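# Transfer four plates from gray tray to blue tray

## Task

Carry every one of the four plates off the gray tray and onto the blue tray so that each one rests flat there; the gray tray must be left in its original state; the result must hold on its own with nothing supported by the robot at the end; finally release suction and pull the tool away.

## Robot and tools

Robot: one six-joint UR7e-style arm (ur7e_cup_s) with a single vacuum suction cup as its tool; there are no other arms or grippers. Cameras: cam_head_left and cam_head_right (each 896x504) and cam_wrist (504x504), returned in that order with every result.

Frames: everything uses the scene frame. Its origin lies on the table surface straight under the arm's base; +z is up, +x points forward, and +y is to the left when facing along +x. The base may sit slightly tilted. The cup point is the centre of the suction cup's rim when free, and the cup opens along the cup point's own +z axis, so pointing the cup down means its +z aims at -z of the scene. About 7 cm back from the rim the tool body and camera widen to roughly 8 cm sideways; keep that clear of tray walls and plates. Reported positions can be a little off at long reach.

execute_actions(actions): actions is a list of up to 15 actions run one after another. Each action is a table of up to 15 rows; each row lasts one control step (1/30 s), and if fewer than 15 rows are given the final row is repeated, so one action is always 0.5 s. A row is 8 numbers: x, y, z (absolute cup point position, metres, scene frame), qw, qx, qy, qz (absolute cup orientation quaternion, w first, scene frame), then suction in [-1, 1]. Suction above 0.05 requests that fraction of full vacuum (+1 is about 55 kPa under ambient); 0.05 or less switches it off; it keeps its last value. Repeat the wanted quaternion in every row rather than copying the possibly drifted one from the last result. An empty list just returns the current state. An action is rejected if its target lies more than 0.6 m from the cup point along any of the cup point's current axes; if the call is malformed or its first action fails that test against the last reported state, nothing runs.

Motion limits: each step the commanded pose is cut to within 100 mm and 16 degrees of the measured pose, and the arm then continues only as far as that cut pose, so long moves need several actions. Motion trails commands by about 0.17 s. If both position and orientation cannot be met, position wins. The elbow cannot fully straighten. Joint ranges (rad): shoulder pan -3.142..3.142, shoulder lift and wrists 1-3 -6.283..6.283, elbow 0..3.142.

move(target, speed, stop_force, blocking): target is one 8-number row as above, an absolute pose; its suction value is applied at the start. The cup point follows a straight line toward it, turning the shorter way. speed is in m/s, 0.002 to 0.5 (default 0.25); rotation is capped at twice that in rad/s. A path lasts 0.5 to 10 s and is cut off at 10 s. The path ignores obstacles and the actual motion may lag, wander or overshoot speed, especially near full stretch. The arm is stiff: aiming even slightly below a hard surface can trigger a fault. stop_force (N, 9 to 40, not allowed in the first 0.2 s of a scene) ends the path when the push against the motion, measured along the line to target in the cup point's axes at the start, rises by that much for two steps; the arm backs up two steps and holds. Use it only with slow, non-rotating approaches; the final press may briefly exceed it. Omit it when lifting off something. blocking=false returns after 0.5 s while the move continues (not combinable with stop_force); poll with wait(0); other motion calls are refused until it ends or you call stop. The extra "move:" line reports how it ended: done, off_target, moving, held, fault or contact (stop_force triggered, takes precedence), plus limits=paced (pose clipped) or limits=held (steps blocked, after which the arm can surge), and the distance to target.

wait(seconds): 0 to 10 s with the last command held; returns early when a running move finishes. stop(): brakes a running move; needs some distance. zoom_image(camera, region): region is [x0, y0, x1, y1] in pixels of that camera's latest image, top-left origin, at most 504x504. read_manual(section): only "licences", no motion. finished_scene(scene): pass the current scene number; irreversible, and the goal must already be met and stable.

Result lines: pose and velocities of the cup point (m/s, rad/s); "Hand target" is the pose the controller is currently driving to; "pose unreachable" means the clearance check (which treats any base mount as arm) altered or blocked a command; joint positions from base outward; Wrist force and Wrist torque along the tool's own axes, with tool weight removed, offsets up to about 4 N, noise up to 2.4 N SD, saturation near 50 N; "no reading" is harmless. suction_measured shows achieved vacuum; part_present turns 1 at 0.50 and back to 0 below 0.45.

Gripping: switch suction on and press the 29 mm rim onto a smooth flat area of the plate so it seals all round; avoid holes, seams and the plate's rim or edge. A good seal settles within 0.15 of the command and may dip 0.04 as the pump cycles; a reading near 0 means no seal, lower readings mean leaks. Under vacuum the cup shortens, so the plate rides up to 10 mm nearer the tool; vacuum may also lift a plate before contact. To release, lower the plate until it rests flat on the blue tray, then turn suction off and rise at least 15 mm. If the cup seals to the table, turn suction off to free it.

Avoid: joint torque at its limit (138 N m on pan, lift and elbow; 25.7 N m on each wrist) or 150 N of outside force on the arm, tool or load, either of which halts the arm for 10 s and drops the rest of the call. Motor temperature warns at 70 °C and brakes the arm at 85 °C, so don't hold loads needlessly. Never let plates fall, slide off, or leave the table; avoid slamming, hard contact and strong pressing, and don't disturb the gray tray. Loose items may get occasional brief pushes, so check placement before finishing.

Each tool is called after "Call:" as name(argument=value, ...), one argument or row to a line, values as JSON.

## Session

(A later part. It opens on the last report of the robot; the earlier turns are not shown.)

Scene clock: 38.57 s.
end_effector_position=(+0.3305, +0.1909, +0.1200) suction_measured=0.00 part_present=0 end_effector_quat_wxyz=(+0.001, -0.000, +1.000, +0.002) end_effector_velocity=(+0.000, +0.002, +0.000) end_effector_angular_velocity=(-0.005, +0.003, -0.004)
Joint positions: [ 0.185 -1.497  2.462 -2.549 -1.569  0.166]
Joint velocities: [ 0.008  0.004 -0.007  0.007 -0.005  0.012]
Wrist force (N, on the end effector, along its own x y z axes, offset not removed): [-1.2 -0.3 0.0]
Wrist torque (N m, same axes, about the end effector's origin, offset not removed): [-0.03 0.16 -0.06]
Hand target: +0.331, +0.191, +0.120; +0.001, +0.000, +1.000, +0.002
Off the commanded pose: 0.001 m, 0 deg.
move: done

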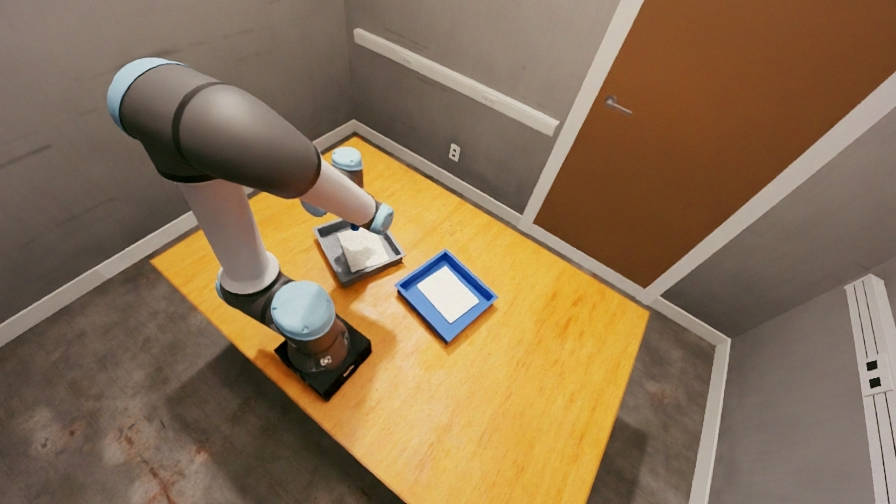

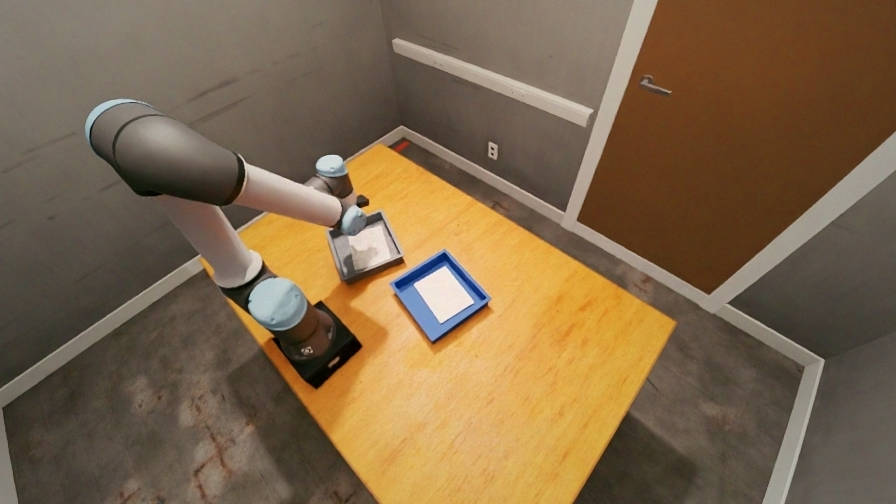

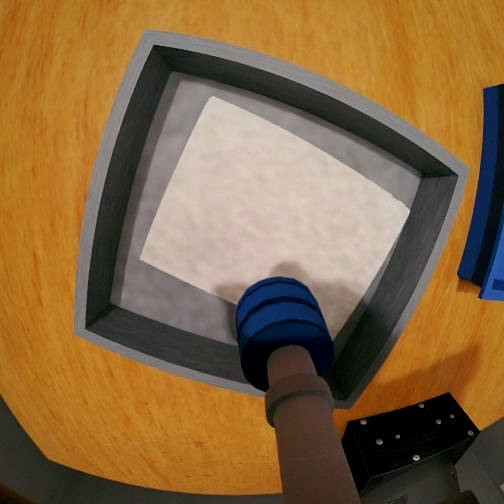

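Call:
move(
  target=[0.358,0.19,0.035,0,0,1,0,0],
)

Call:
move(
  target=[0.358,0.19,0.02,0,0,1,0,1],
  speed=0.02,
)

Call:
move(
  target=[0.358,0.19,0.085,0,0,1,0,1],
  speed=0.05,
)

Call:
zoom_image(
  camera="cam_head_left",
  region=[300,190,420,300],
)

Scene clock: 45.83 s.
end_effector_position=(+0.3581, +0.1899, +0.0350) suction_measured=0.00 part_present=0 end_effector_quat_wxyz=(-0.000, +0.000, +1.000, -0.000) end_effector_velocity=(+0.000, +0.001, -0.001) end_effector_angular_velocity=(-0.000, +0.000, +0.000)
Joint positions: [ 0.172 -1.172  2.442 -2.852 -1.572  0.153]
Joint velocities: [ 0.002  0.006 -0.001 -0.004 -0.     0.001]
Wrist force (N, on the end effector, along its own x y z axes, offset not removed): [-0.3 -1.3 -1.2]
Wrist torque (N m, same axes, about the end effector's origin, offset not removed): [-0.32 0.00 0.03]
Hand target: +0.358, +0.190, +0.035; +0.000, -0.000, +1.000, -0.000
Off the commanded pose: 0.000 m, 0 deg.
move: done

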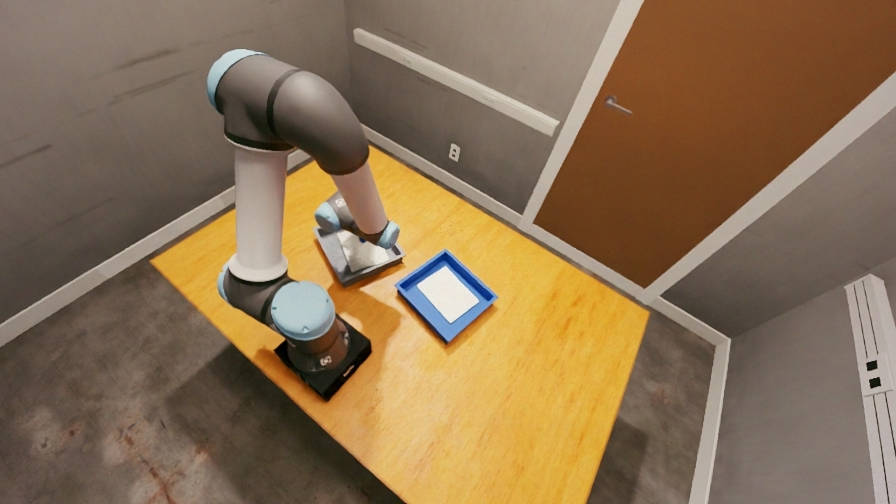

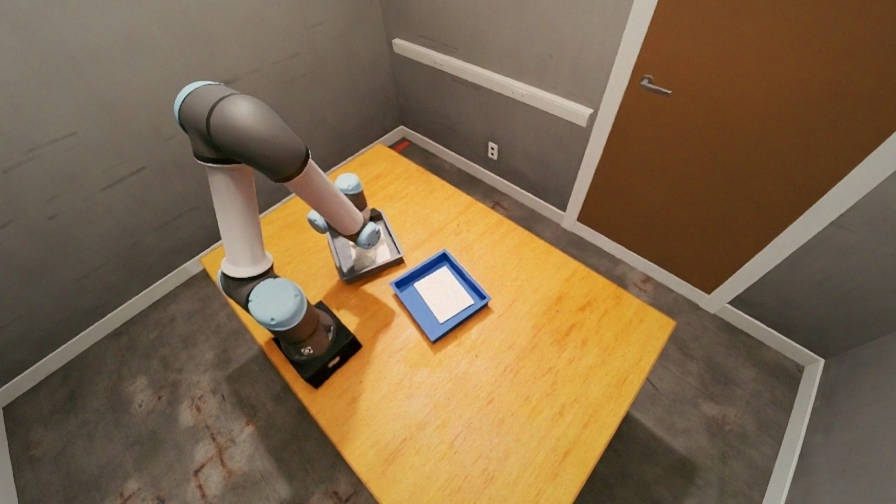

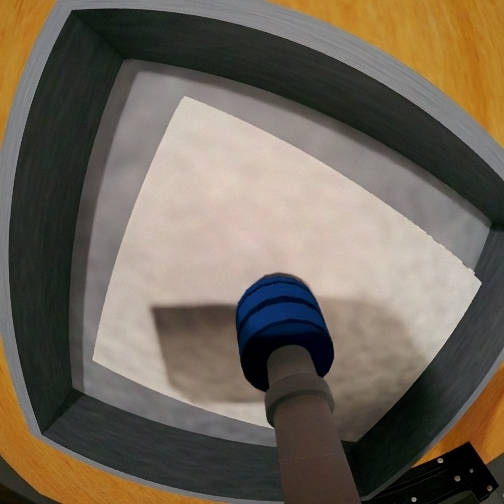

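Scene clock: 46.87 s.
end_effector_position=(+0.3580, +0.1900, +0.0202) suction_measured=0.56 part_present=1 end_effector_quat_wxyz=(-0.000, +0.000, +1.000, -0.000) end_effector_velocity=(+0.000, -0.000, -0.002) end_effector_angular_velocity=(+0.000, -0.002, -0.001)
Joint positions: [ 0.172 -1.119  2.443 -2.905 -1.572  0.153]
Joint velocities: [-0.001  0.006  0.    -0.008  0.     0.   ]
Wrist force (N, on the end effector, along its own x y z axes, offset not removed): [-3.1 -0.1 1.1]
Wrist torque (N m, same axes, about the end effector's origin, offset not removed): [-0.04 0.41 0.00]
Hand target: +0.358, +0.190, +0.020; -0.000, +0.000, +1.000, -0.000
Off the commanded pose: 0.000 m, 0 deg.
move: done

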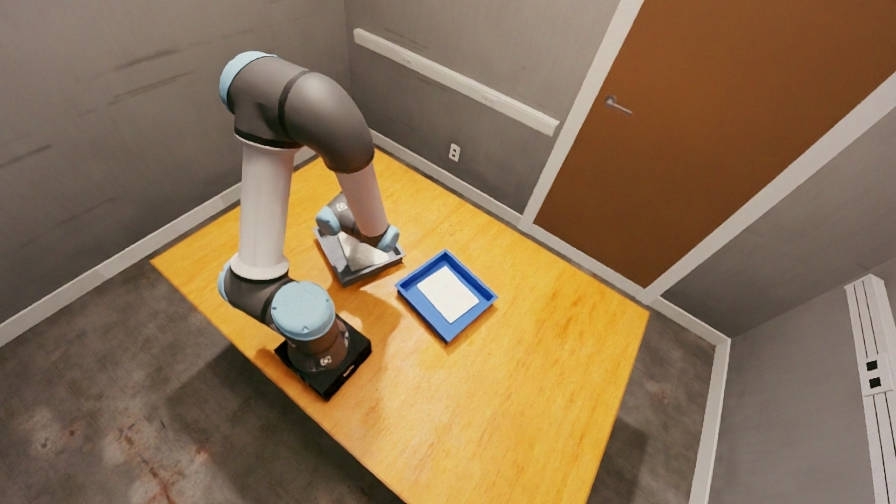

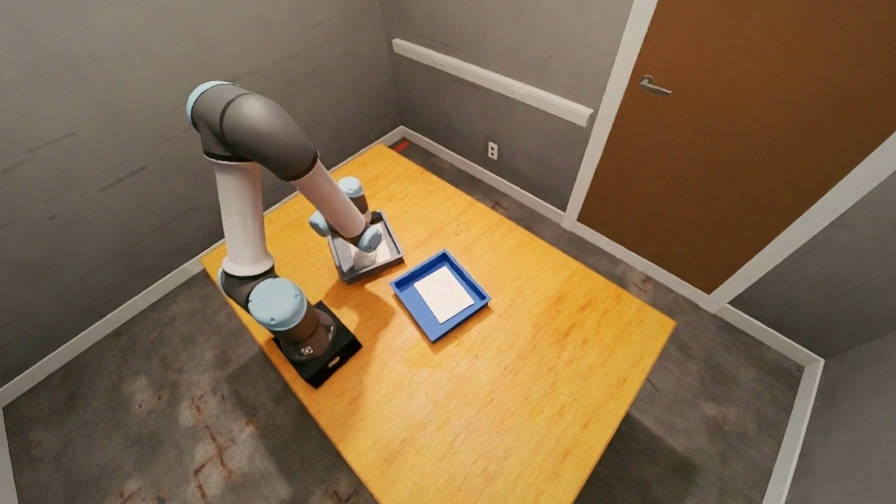

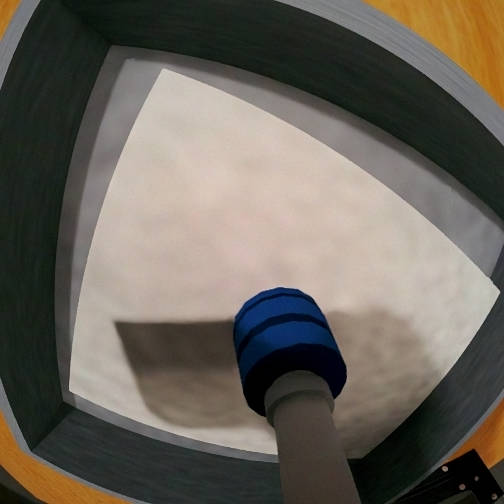

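Scene clock: 48.57 s.
end_effector_position=(+0.3578, +0.1900, +0.0850) suction_measured=0.96 part_present=1 end_effector_quat_wxyz=(+0.000, -0.000, +1.000, +0.000) end_effector_velocity=(+0.000, -0.000, +0.002) end_effector_angular_velocity=(+0.000, -0.000, -0.000)
Joint positions: [ 0.172 -1.34   2.424 -2.667 -1.572  0.154]
Joint velocities: [-0.001 -0.005 -0.001  0.006  0.    -0.001]
Wrist force (N, on the end effector, along its own x y z axes, offset not removed): [0.0 -1.6 0.1]
Wrist torque (N m, same axes, about the end effector's origin, offset not removed): [-0.35 -0.01 -0.06]
Hand target: +0.358, +0.190, +0.085; +0.000, +0.000, +1.000, +0.000
Off the commanded pose: 0.000 m, 0 deg.
move: done

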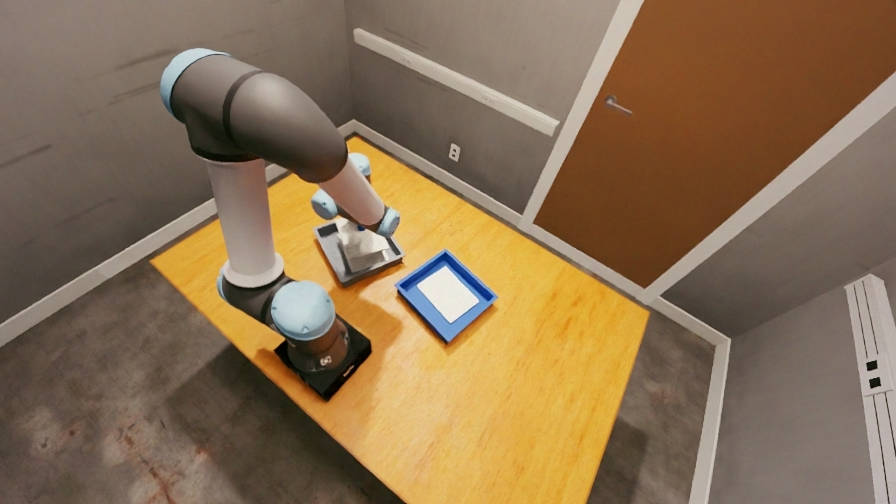

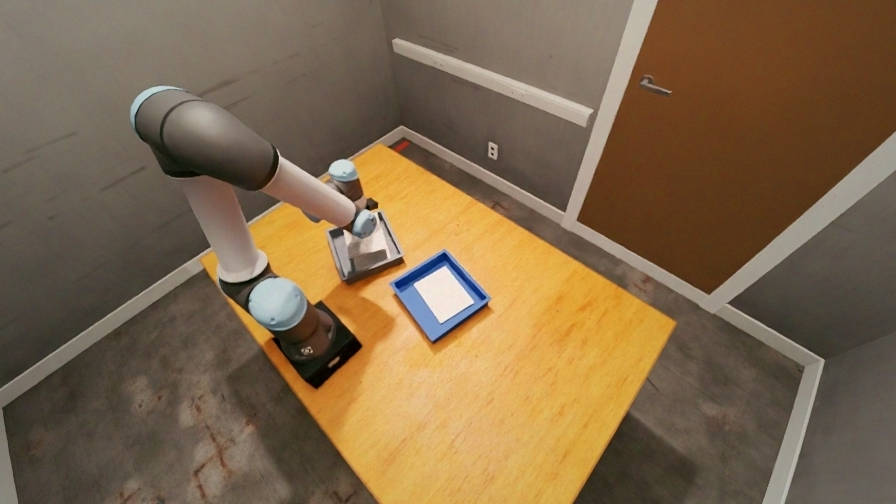

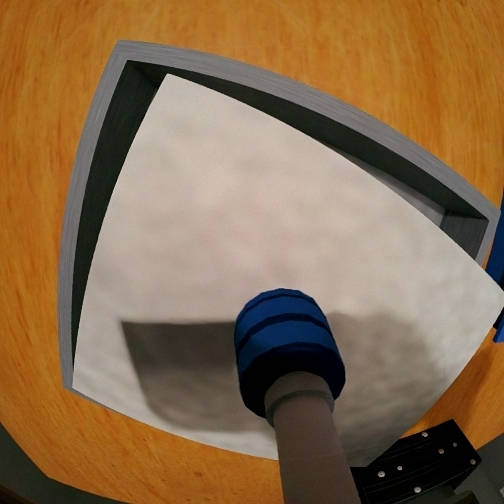

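Region (300, 190, 420, 300) of cam_head_left's 896x504 image, scaled by 4.200, with more detail than that image has; it fills the top 462 rows of this view, and the rest is white.

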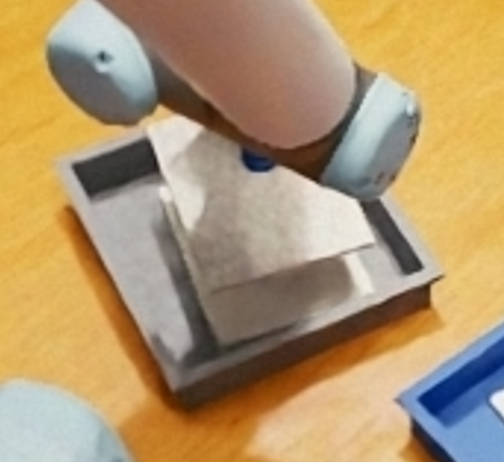

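Call:
move(
  target=[0.397,-0.138,0.085,0,-0.12,0.993,0,1],
  speed=0.35,
)

Call:
move(
  target=[0.397,-0.138,0.012,0,-0.12,0.993,0,1],
  speed=0.12,
)

Call:
move(
  target=[0.397,-0.138,-0.01,0,-0.12,0.993,0,1],
  speed=0.005,
  stop_force=9,
)

Call:
move(
  target=[0.397,-0.138,0.02,0,-0.12,0.993,0,0],
  speed=0.02,
)

Call:
move(
  target=[0.397,-0.138,0.08,0,-0.12,0.993,0,0],
)

Call:
move(
  target=[0.358,0.19,0.08,0,0,1,0,0],
  speed=0.4,
)

Call:
move(
  target=[0.358,0.19,0.026,0,0,1,0,0],
)

Call:
move(
  target=[0.358,0.19,0.014,0,0,1,0,1],
  speed=0.02,
)

Scene clock: 58.73 s.
end_effector_position=(+0.3963, -0.1389, +0.0851) suction_measured=0.96 part_present=1 end_effector_quat_wxyz=(-0.001, -0.120, +0.993, -0.002) end_effector_velocity=(+0.001, -0.002, -0.000) end_effector_angular_velocity=(+0.001, -0.000, +0.002)
Joint positions: [-0.643 -1.316  2.384 -2.649 -1.567 -0.902]
Joint velocities: [-0.004  0.003 -0.004  0.002  0.001 -0.006]
Wrist force (N, on the end effector, along its own x y z axes, offset not removed): [-1.2 1.5 1.0]
Wrist torque (N m, same axes, about the end effector's origin, offset not removed): [0.13 0.11 0.03]
Hand target: +0.396, -0.139, +0.085; -0.001, -0.120, +0.993, -0.002
Off the commanded pose: 0.001 m, 0 deg.
move: done

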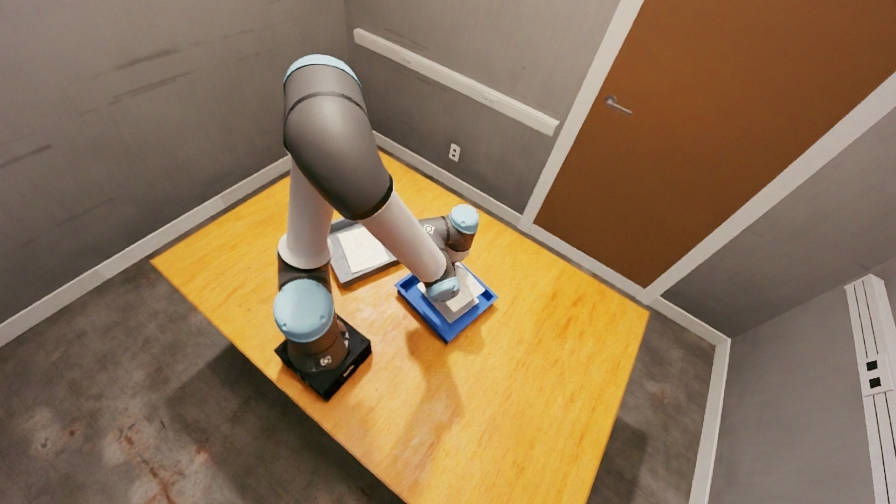

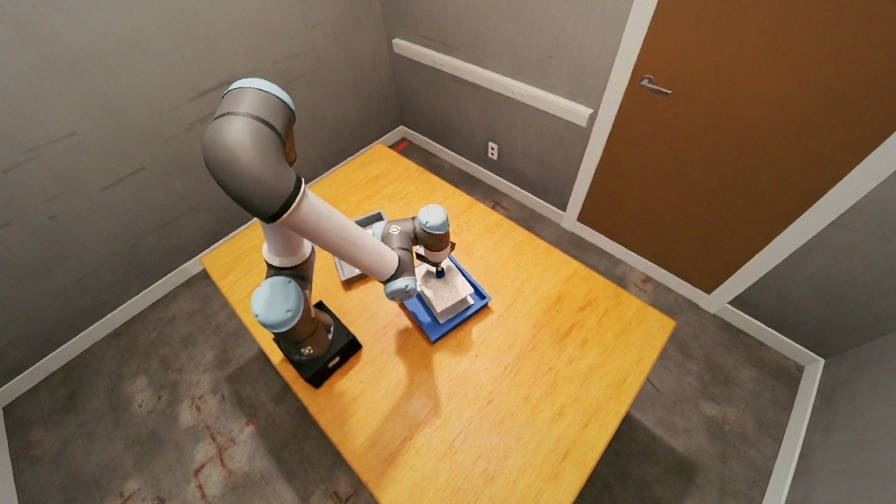

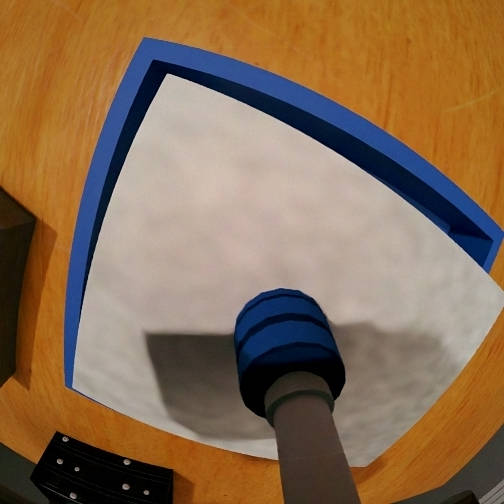

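Scene clock: 59.83 s.
end_effector_position=(+0.3971, -0.1381, +0.0121) suction_measured=0.99 part_present=1 end_effector_quat_wxyz=(-0.000, -0.120, +0.993, +0.000) end_effector_velocity=(+0.001, -0.000, -0.002) end_effector_angular_velocity=(-0.001, -0.001, +0.001)
Joint positions: [-0.641 -1.079  2.401 -2.901 -1.564 -0.9  ]
Joint velocities: [ 0.     0.008 -0.001 -0.008  0.    -0.   ]
Wrist force (N, on the end effector, along its own x y z axes, offset not removed): [-2.0 -0.3 2.3]
Wrist torque (N m, same axes, about the end effector's origin, offset not removed): [-0.25 0.24 0.01]
Hand target: +0.397, -0.138, +0.012; -0.000, -0.120, +0.993, +0.000
Off the commanded pose: 0.000 m, 0 deg.
move: done

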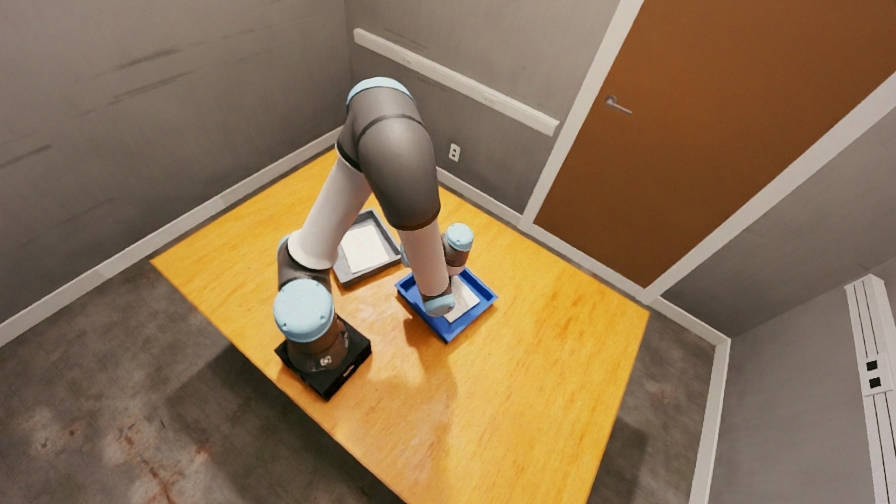

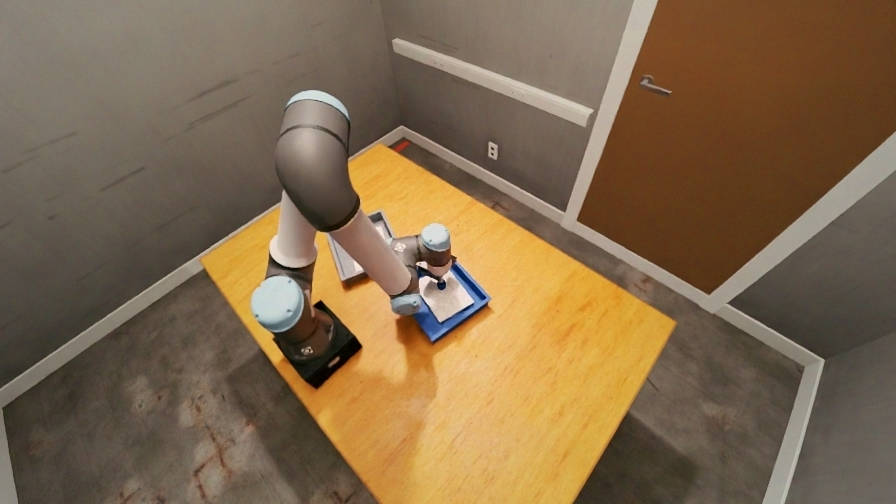

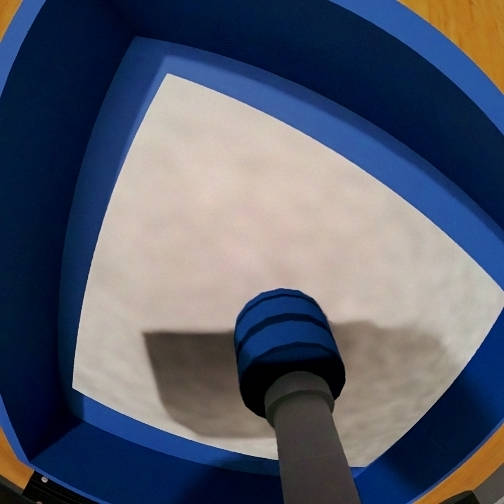

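Scene clock: 61.33 s.
end_effector_position=(+0.3971, -0.1381, +0.0064) suction_measured=0.98 part_present=1 end_effector_quat_wxyz=(+0.000, -0.120, +0.993, -0.000) end_effector_velocity=(-0.000, +0.000, +0.002) end_effector_angular_velocity=(+0.001, +0.001, +0.001)
Joint positions: [-0.641 -1.06   2.4   -2.919 -1.564 -0.9  ]
Joint velocities: [ 0.    -0.006 -0.     0.008  0.    -0.001]
Wrist force (N, on the end effector, along its own x y z axes, offset not removed): [0.0 3.8 -25.0]
Wrist torque (N m, same axes, about the end effector's origin, offset not removed): [0.26 0.29 0.11]
Hand target: +0.397, -0.138, +0.007; -0.000, -0.120, +0.993, +0.000
Off the commanded pose: 0.016 m, 0 deg.
move: contact

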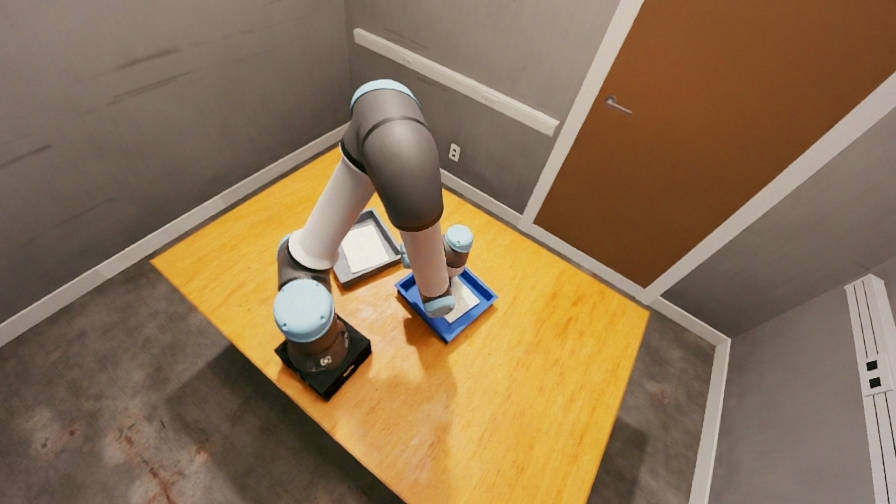

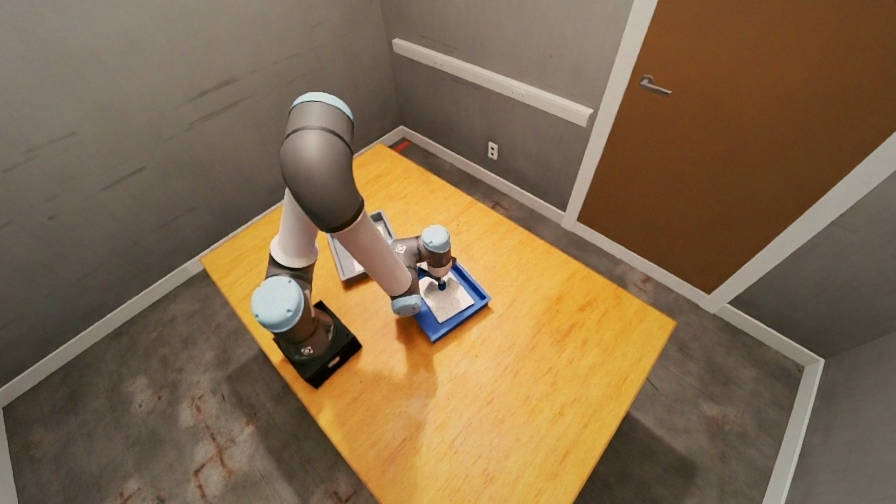

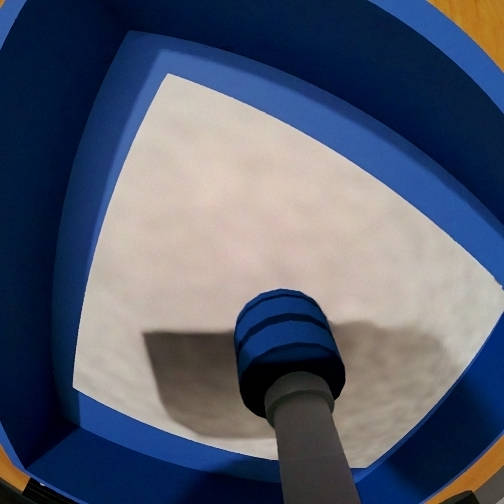

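Scene clock: 62.30 s.
end_effector_position=(+0.3970, -0.1379, +0.0198) suction_measured=0.00 part_present=0 end_effector_quat_wxyz=(+0.000, -0.120, +0.993, -0.000) end_effector_velocity=(-0.000, -0.000, +0.001) end_effector_angular_velocity=(+0.001, +0.001, +0.001)
Joint positions: [-0.641 -1.106  2.402 -2.875 -1.564 -0.901]
Joint velocities: [-0.001 -0.005  0.     0.007 -0.    -0.001]
Wrist force (N, on the end effector, along its own x y z axes, offset not removed): [-0.4 0.3 -0.7]
Wrist torque (N m, same axes, about the end effector's origin, offset not removed): [-0.05 0.06 0.00]
Hand target: +0.397, -0.138, +0.020; +0.000, -0.120, +0.993, -0.000
Off the commanded pose: 0.000 m, 0 deg.
move: done

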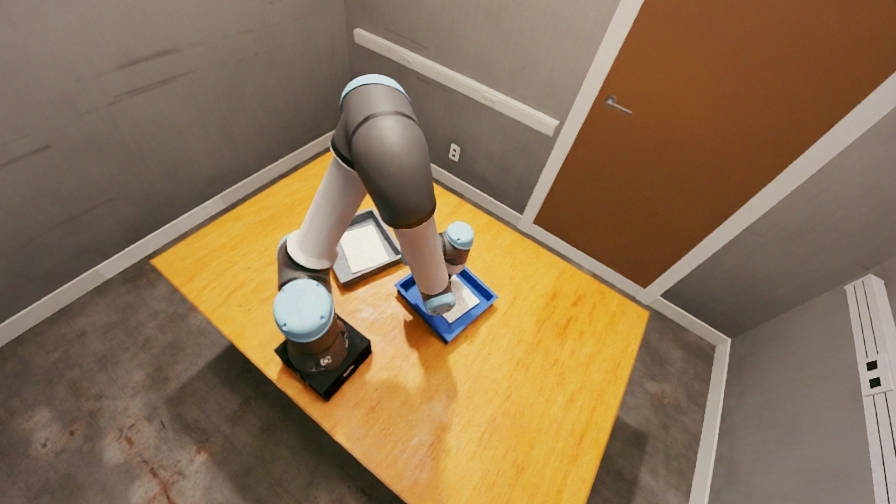

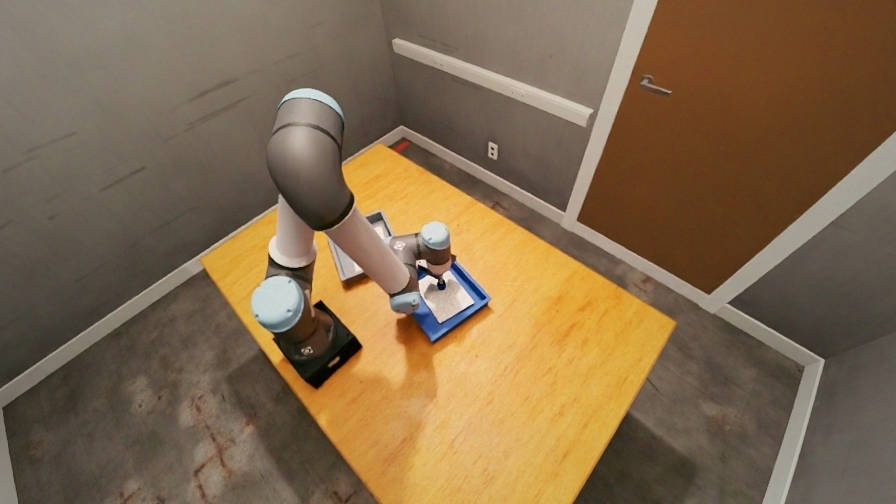

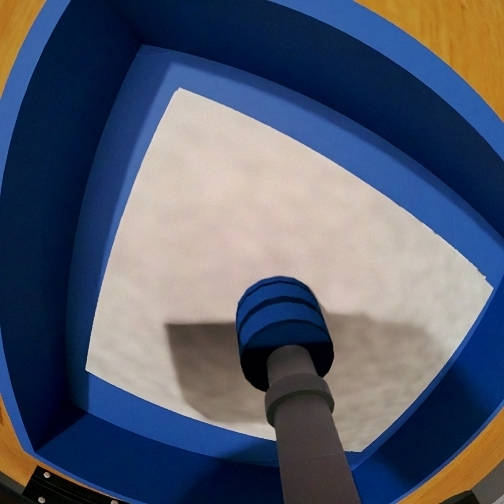

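Scene clock: 63.23 s.
end_effector_position=(+0.3969, -0.1379, +0.0799) suction_measured=0.00 part_present=0 end_effector_quat_wxyz=(+0.000, -0.120, +0.993, -0.000) end_effector_velocity=(-0.000, -0.000, +0.002) end_effector_angular_velocity=(+0.001, +0.002, +0.000)
Joint positions: [-0.642 -1.3    2.386 -2.666 -1.564 -0.902]
Joint velocities: [-0.001 -0.007 -0.002  0.011 -0.    -0.001]
Wrist force (N, on the end effector, along its own x y z axes, offset not removed): [-2.8 0.6 -1.1]
Wrist torque (N m, same axes, about the end effector's origin, offset not removed): [-0.01 0.25 0.01]
Hand target: +0.397, -0.138, +0.080; +0.000, -0.120, +0.993, -0.000
Off the commanded pose: 0.000 m, 0 deg.
move: done

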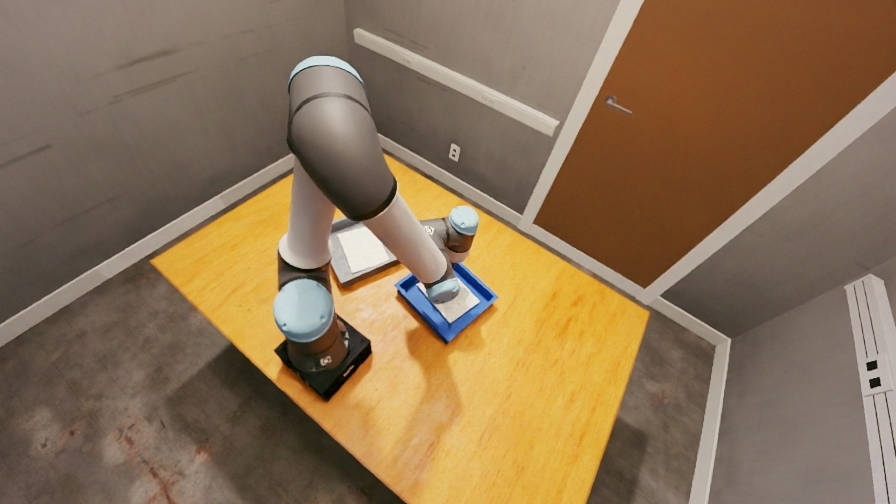

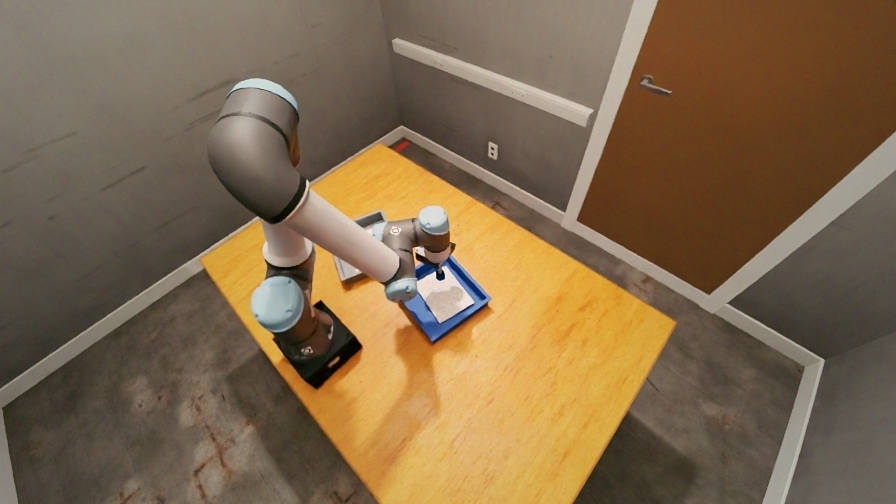

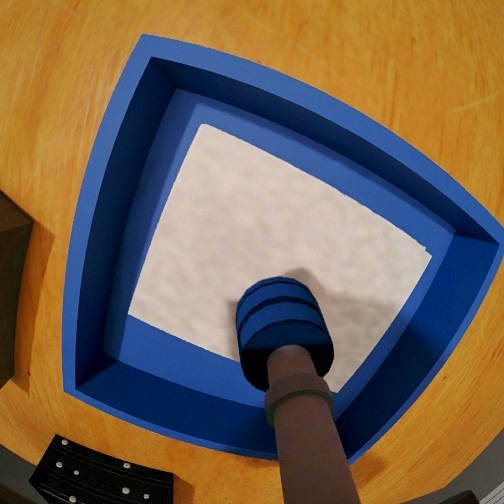

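Scene clock: 64.77 s.
end_effector_position=(+0.3586, +0.1909, +0.0800) suction_measured=0.00 part_present=0 end_effector_quat_wxyz=(+0.001, -0.000, +1.000, +0.002) end_effector_velocity=(+0.000, +0.001, -0.001) end_effector_angular_velocity=(-0.004, +0.004, -0.004)
Joint positions: [ 0.172 -1.322  2.426 -2.687 -1.569  0.153]
Joint velocities: [ 0.005  0.005 -0.006  0.005 -0.003  0.01 ]
Wrist force (N, on the end effector, along its own x y z axes, offset not removed): [-2.6 0.6 1.0]
Wrist torque (N m, same axes, about the end effector's origin, offset not removed): [0.01 0.30 -0.21]
Hand target: +0.359, +0.191, +0.080; +0.001, +0.000, +1.000, +0.002
Off the commanded pose: 0.001 m, 0 deg.
move: done

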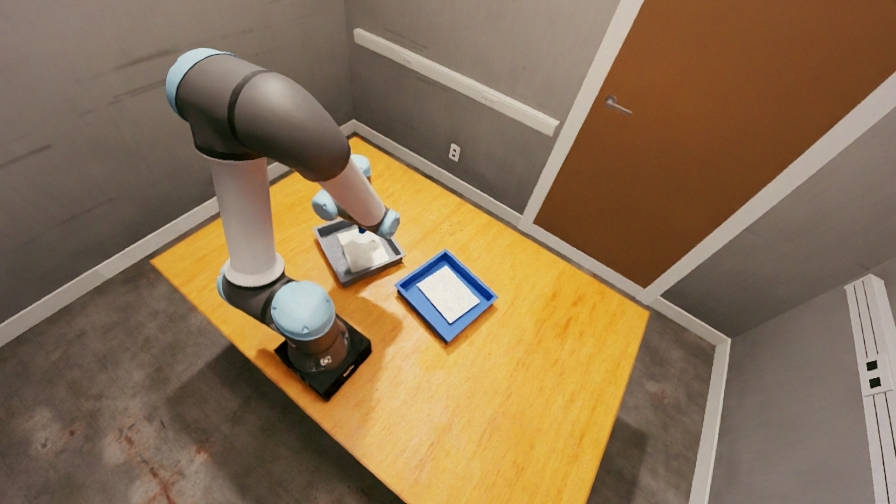

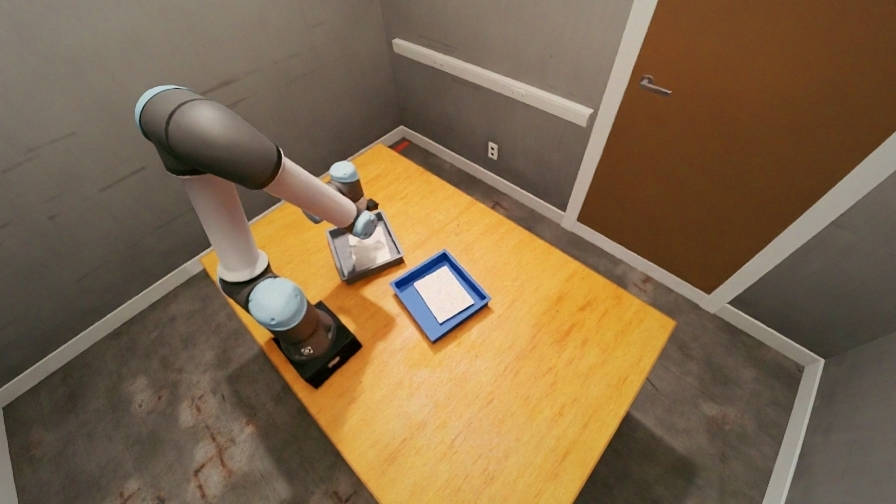

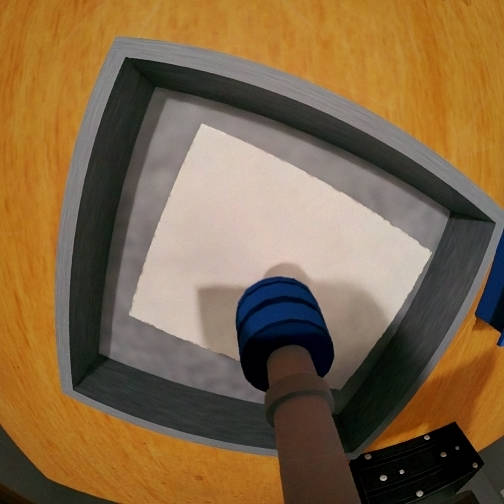

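Scene clock: 65.70 s.
end_effector_position=(+0.3581, +0.1899, +0.0261) suction_measured=0.00 part_present=0 end_effector_quat_wxyz=(-0.000, +0.000, +1.000, -0.000) end_effector_velocity=(+0.001, +0.001, -0.001) end_effector_angular_velocity=(+0.000, -0.003, -0.001)
Joint positions: [ 0.172 -1.14   2.443 -2.884 -1.572  0.153]
Joint velocities: [ 0.001  0.006 -0.001 -0.008 -0.     0.002]
Wrist force (N, on the end effector, along its own x y z axes, offset not removed): [-3.6 -0.5 -1.5]
Wrist torque (N m, same axes, about the end effector's origin, offset not removed): [-0.19 0.43 -0.07]
Hand target: +0.358, +0.190, +0.026; -0.000, -0.000, +1.000, -0.000
Off the commanded pose: 0.000 m, 0 deg.
move: done

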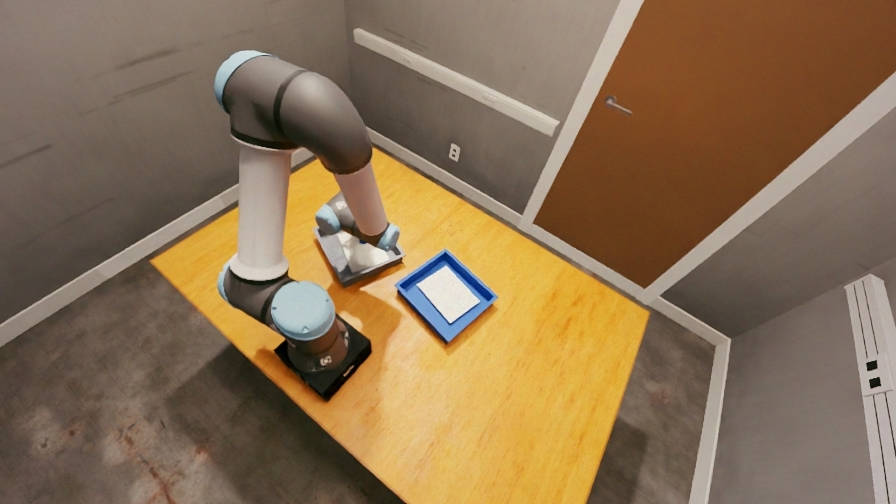

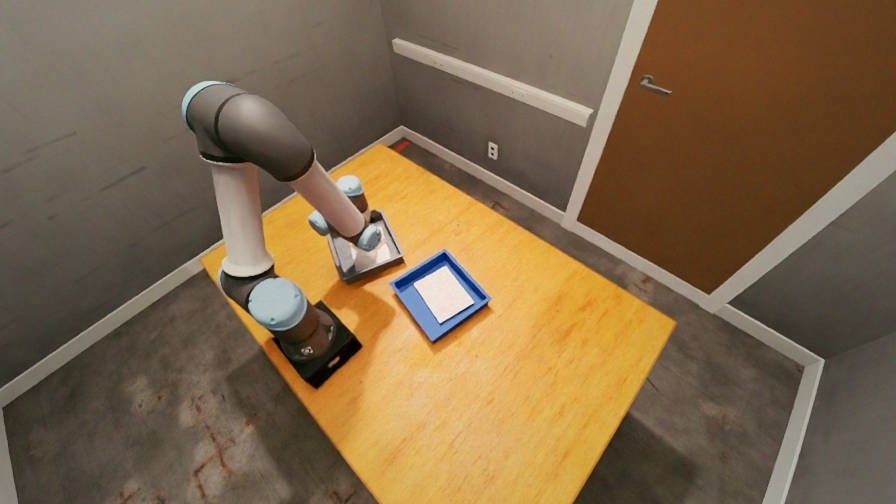

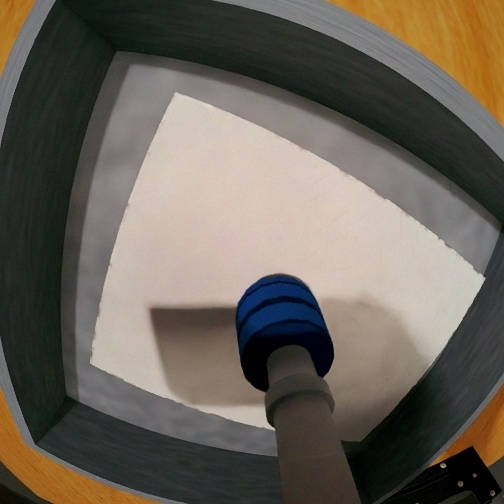

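Scene clock: 66.60 s.
end_effector_position=(+0.3580, +0.1900, +0.0142) suction_measured=0.53 part_present=1 end_effector_quat_wxyz=(-0.000, +0.000, +1.000, -0.000) end_effector_velocity=(-0.001, -0.000, -0.003) end_effector_angular_velocity=(-0.001, +0.003, -0.000)
Joint positions: [ 0.172 -1.098  2.443 -2.927 -1.572  0.153]
Joint velocities: [ 0.     0.009  0.    -0.006 -0.     0.   ]
Wrist force (N, on the end effector, along its own x y z axes, offset not removed): [-0.6 1.5 0.7]
Wrist torque (N m, same axes, about the end effector's origin, offset not removed): [0.11 0.11 0.02]
Hand target: +0.358, +0.190, +0.014; -0.000, +0.000, +1.000, +0.000
Off the commanded pose: 0.000 m, 0 deg.
move: done

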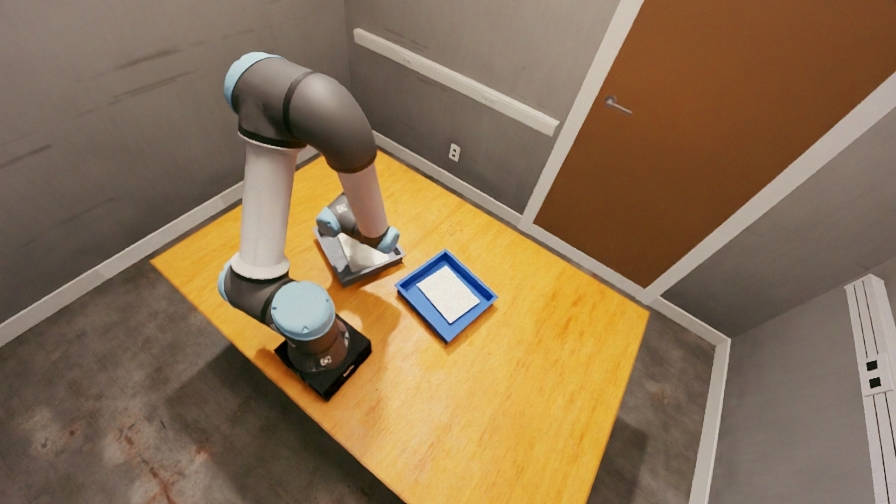

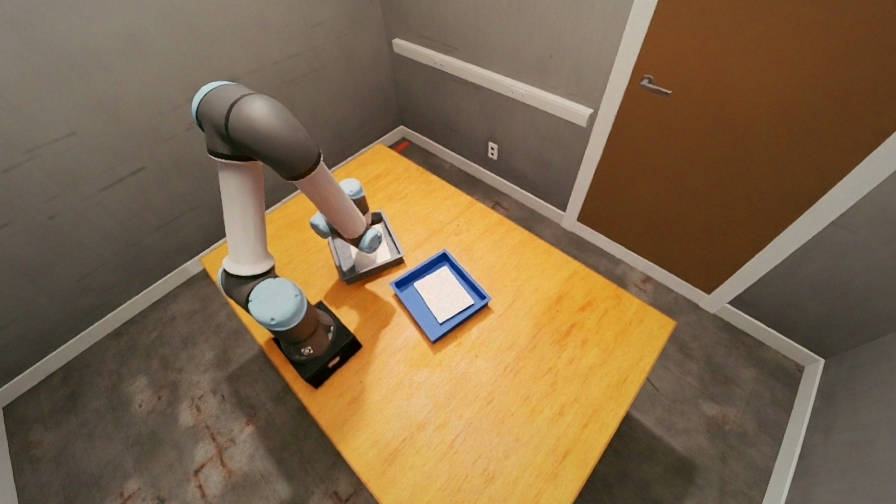

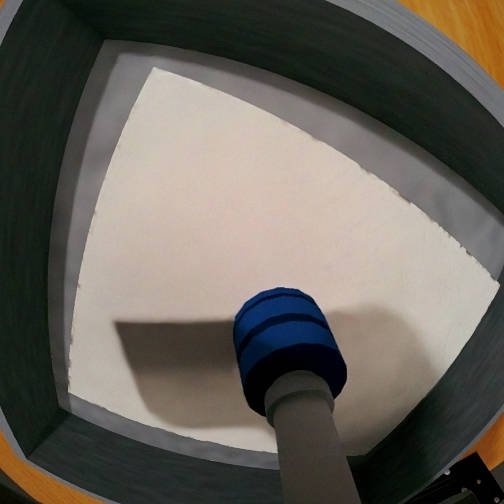

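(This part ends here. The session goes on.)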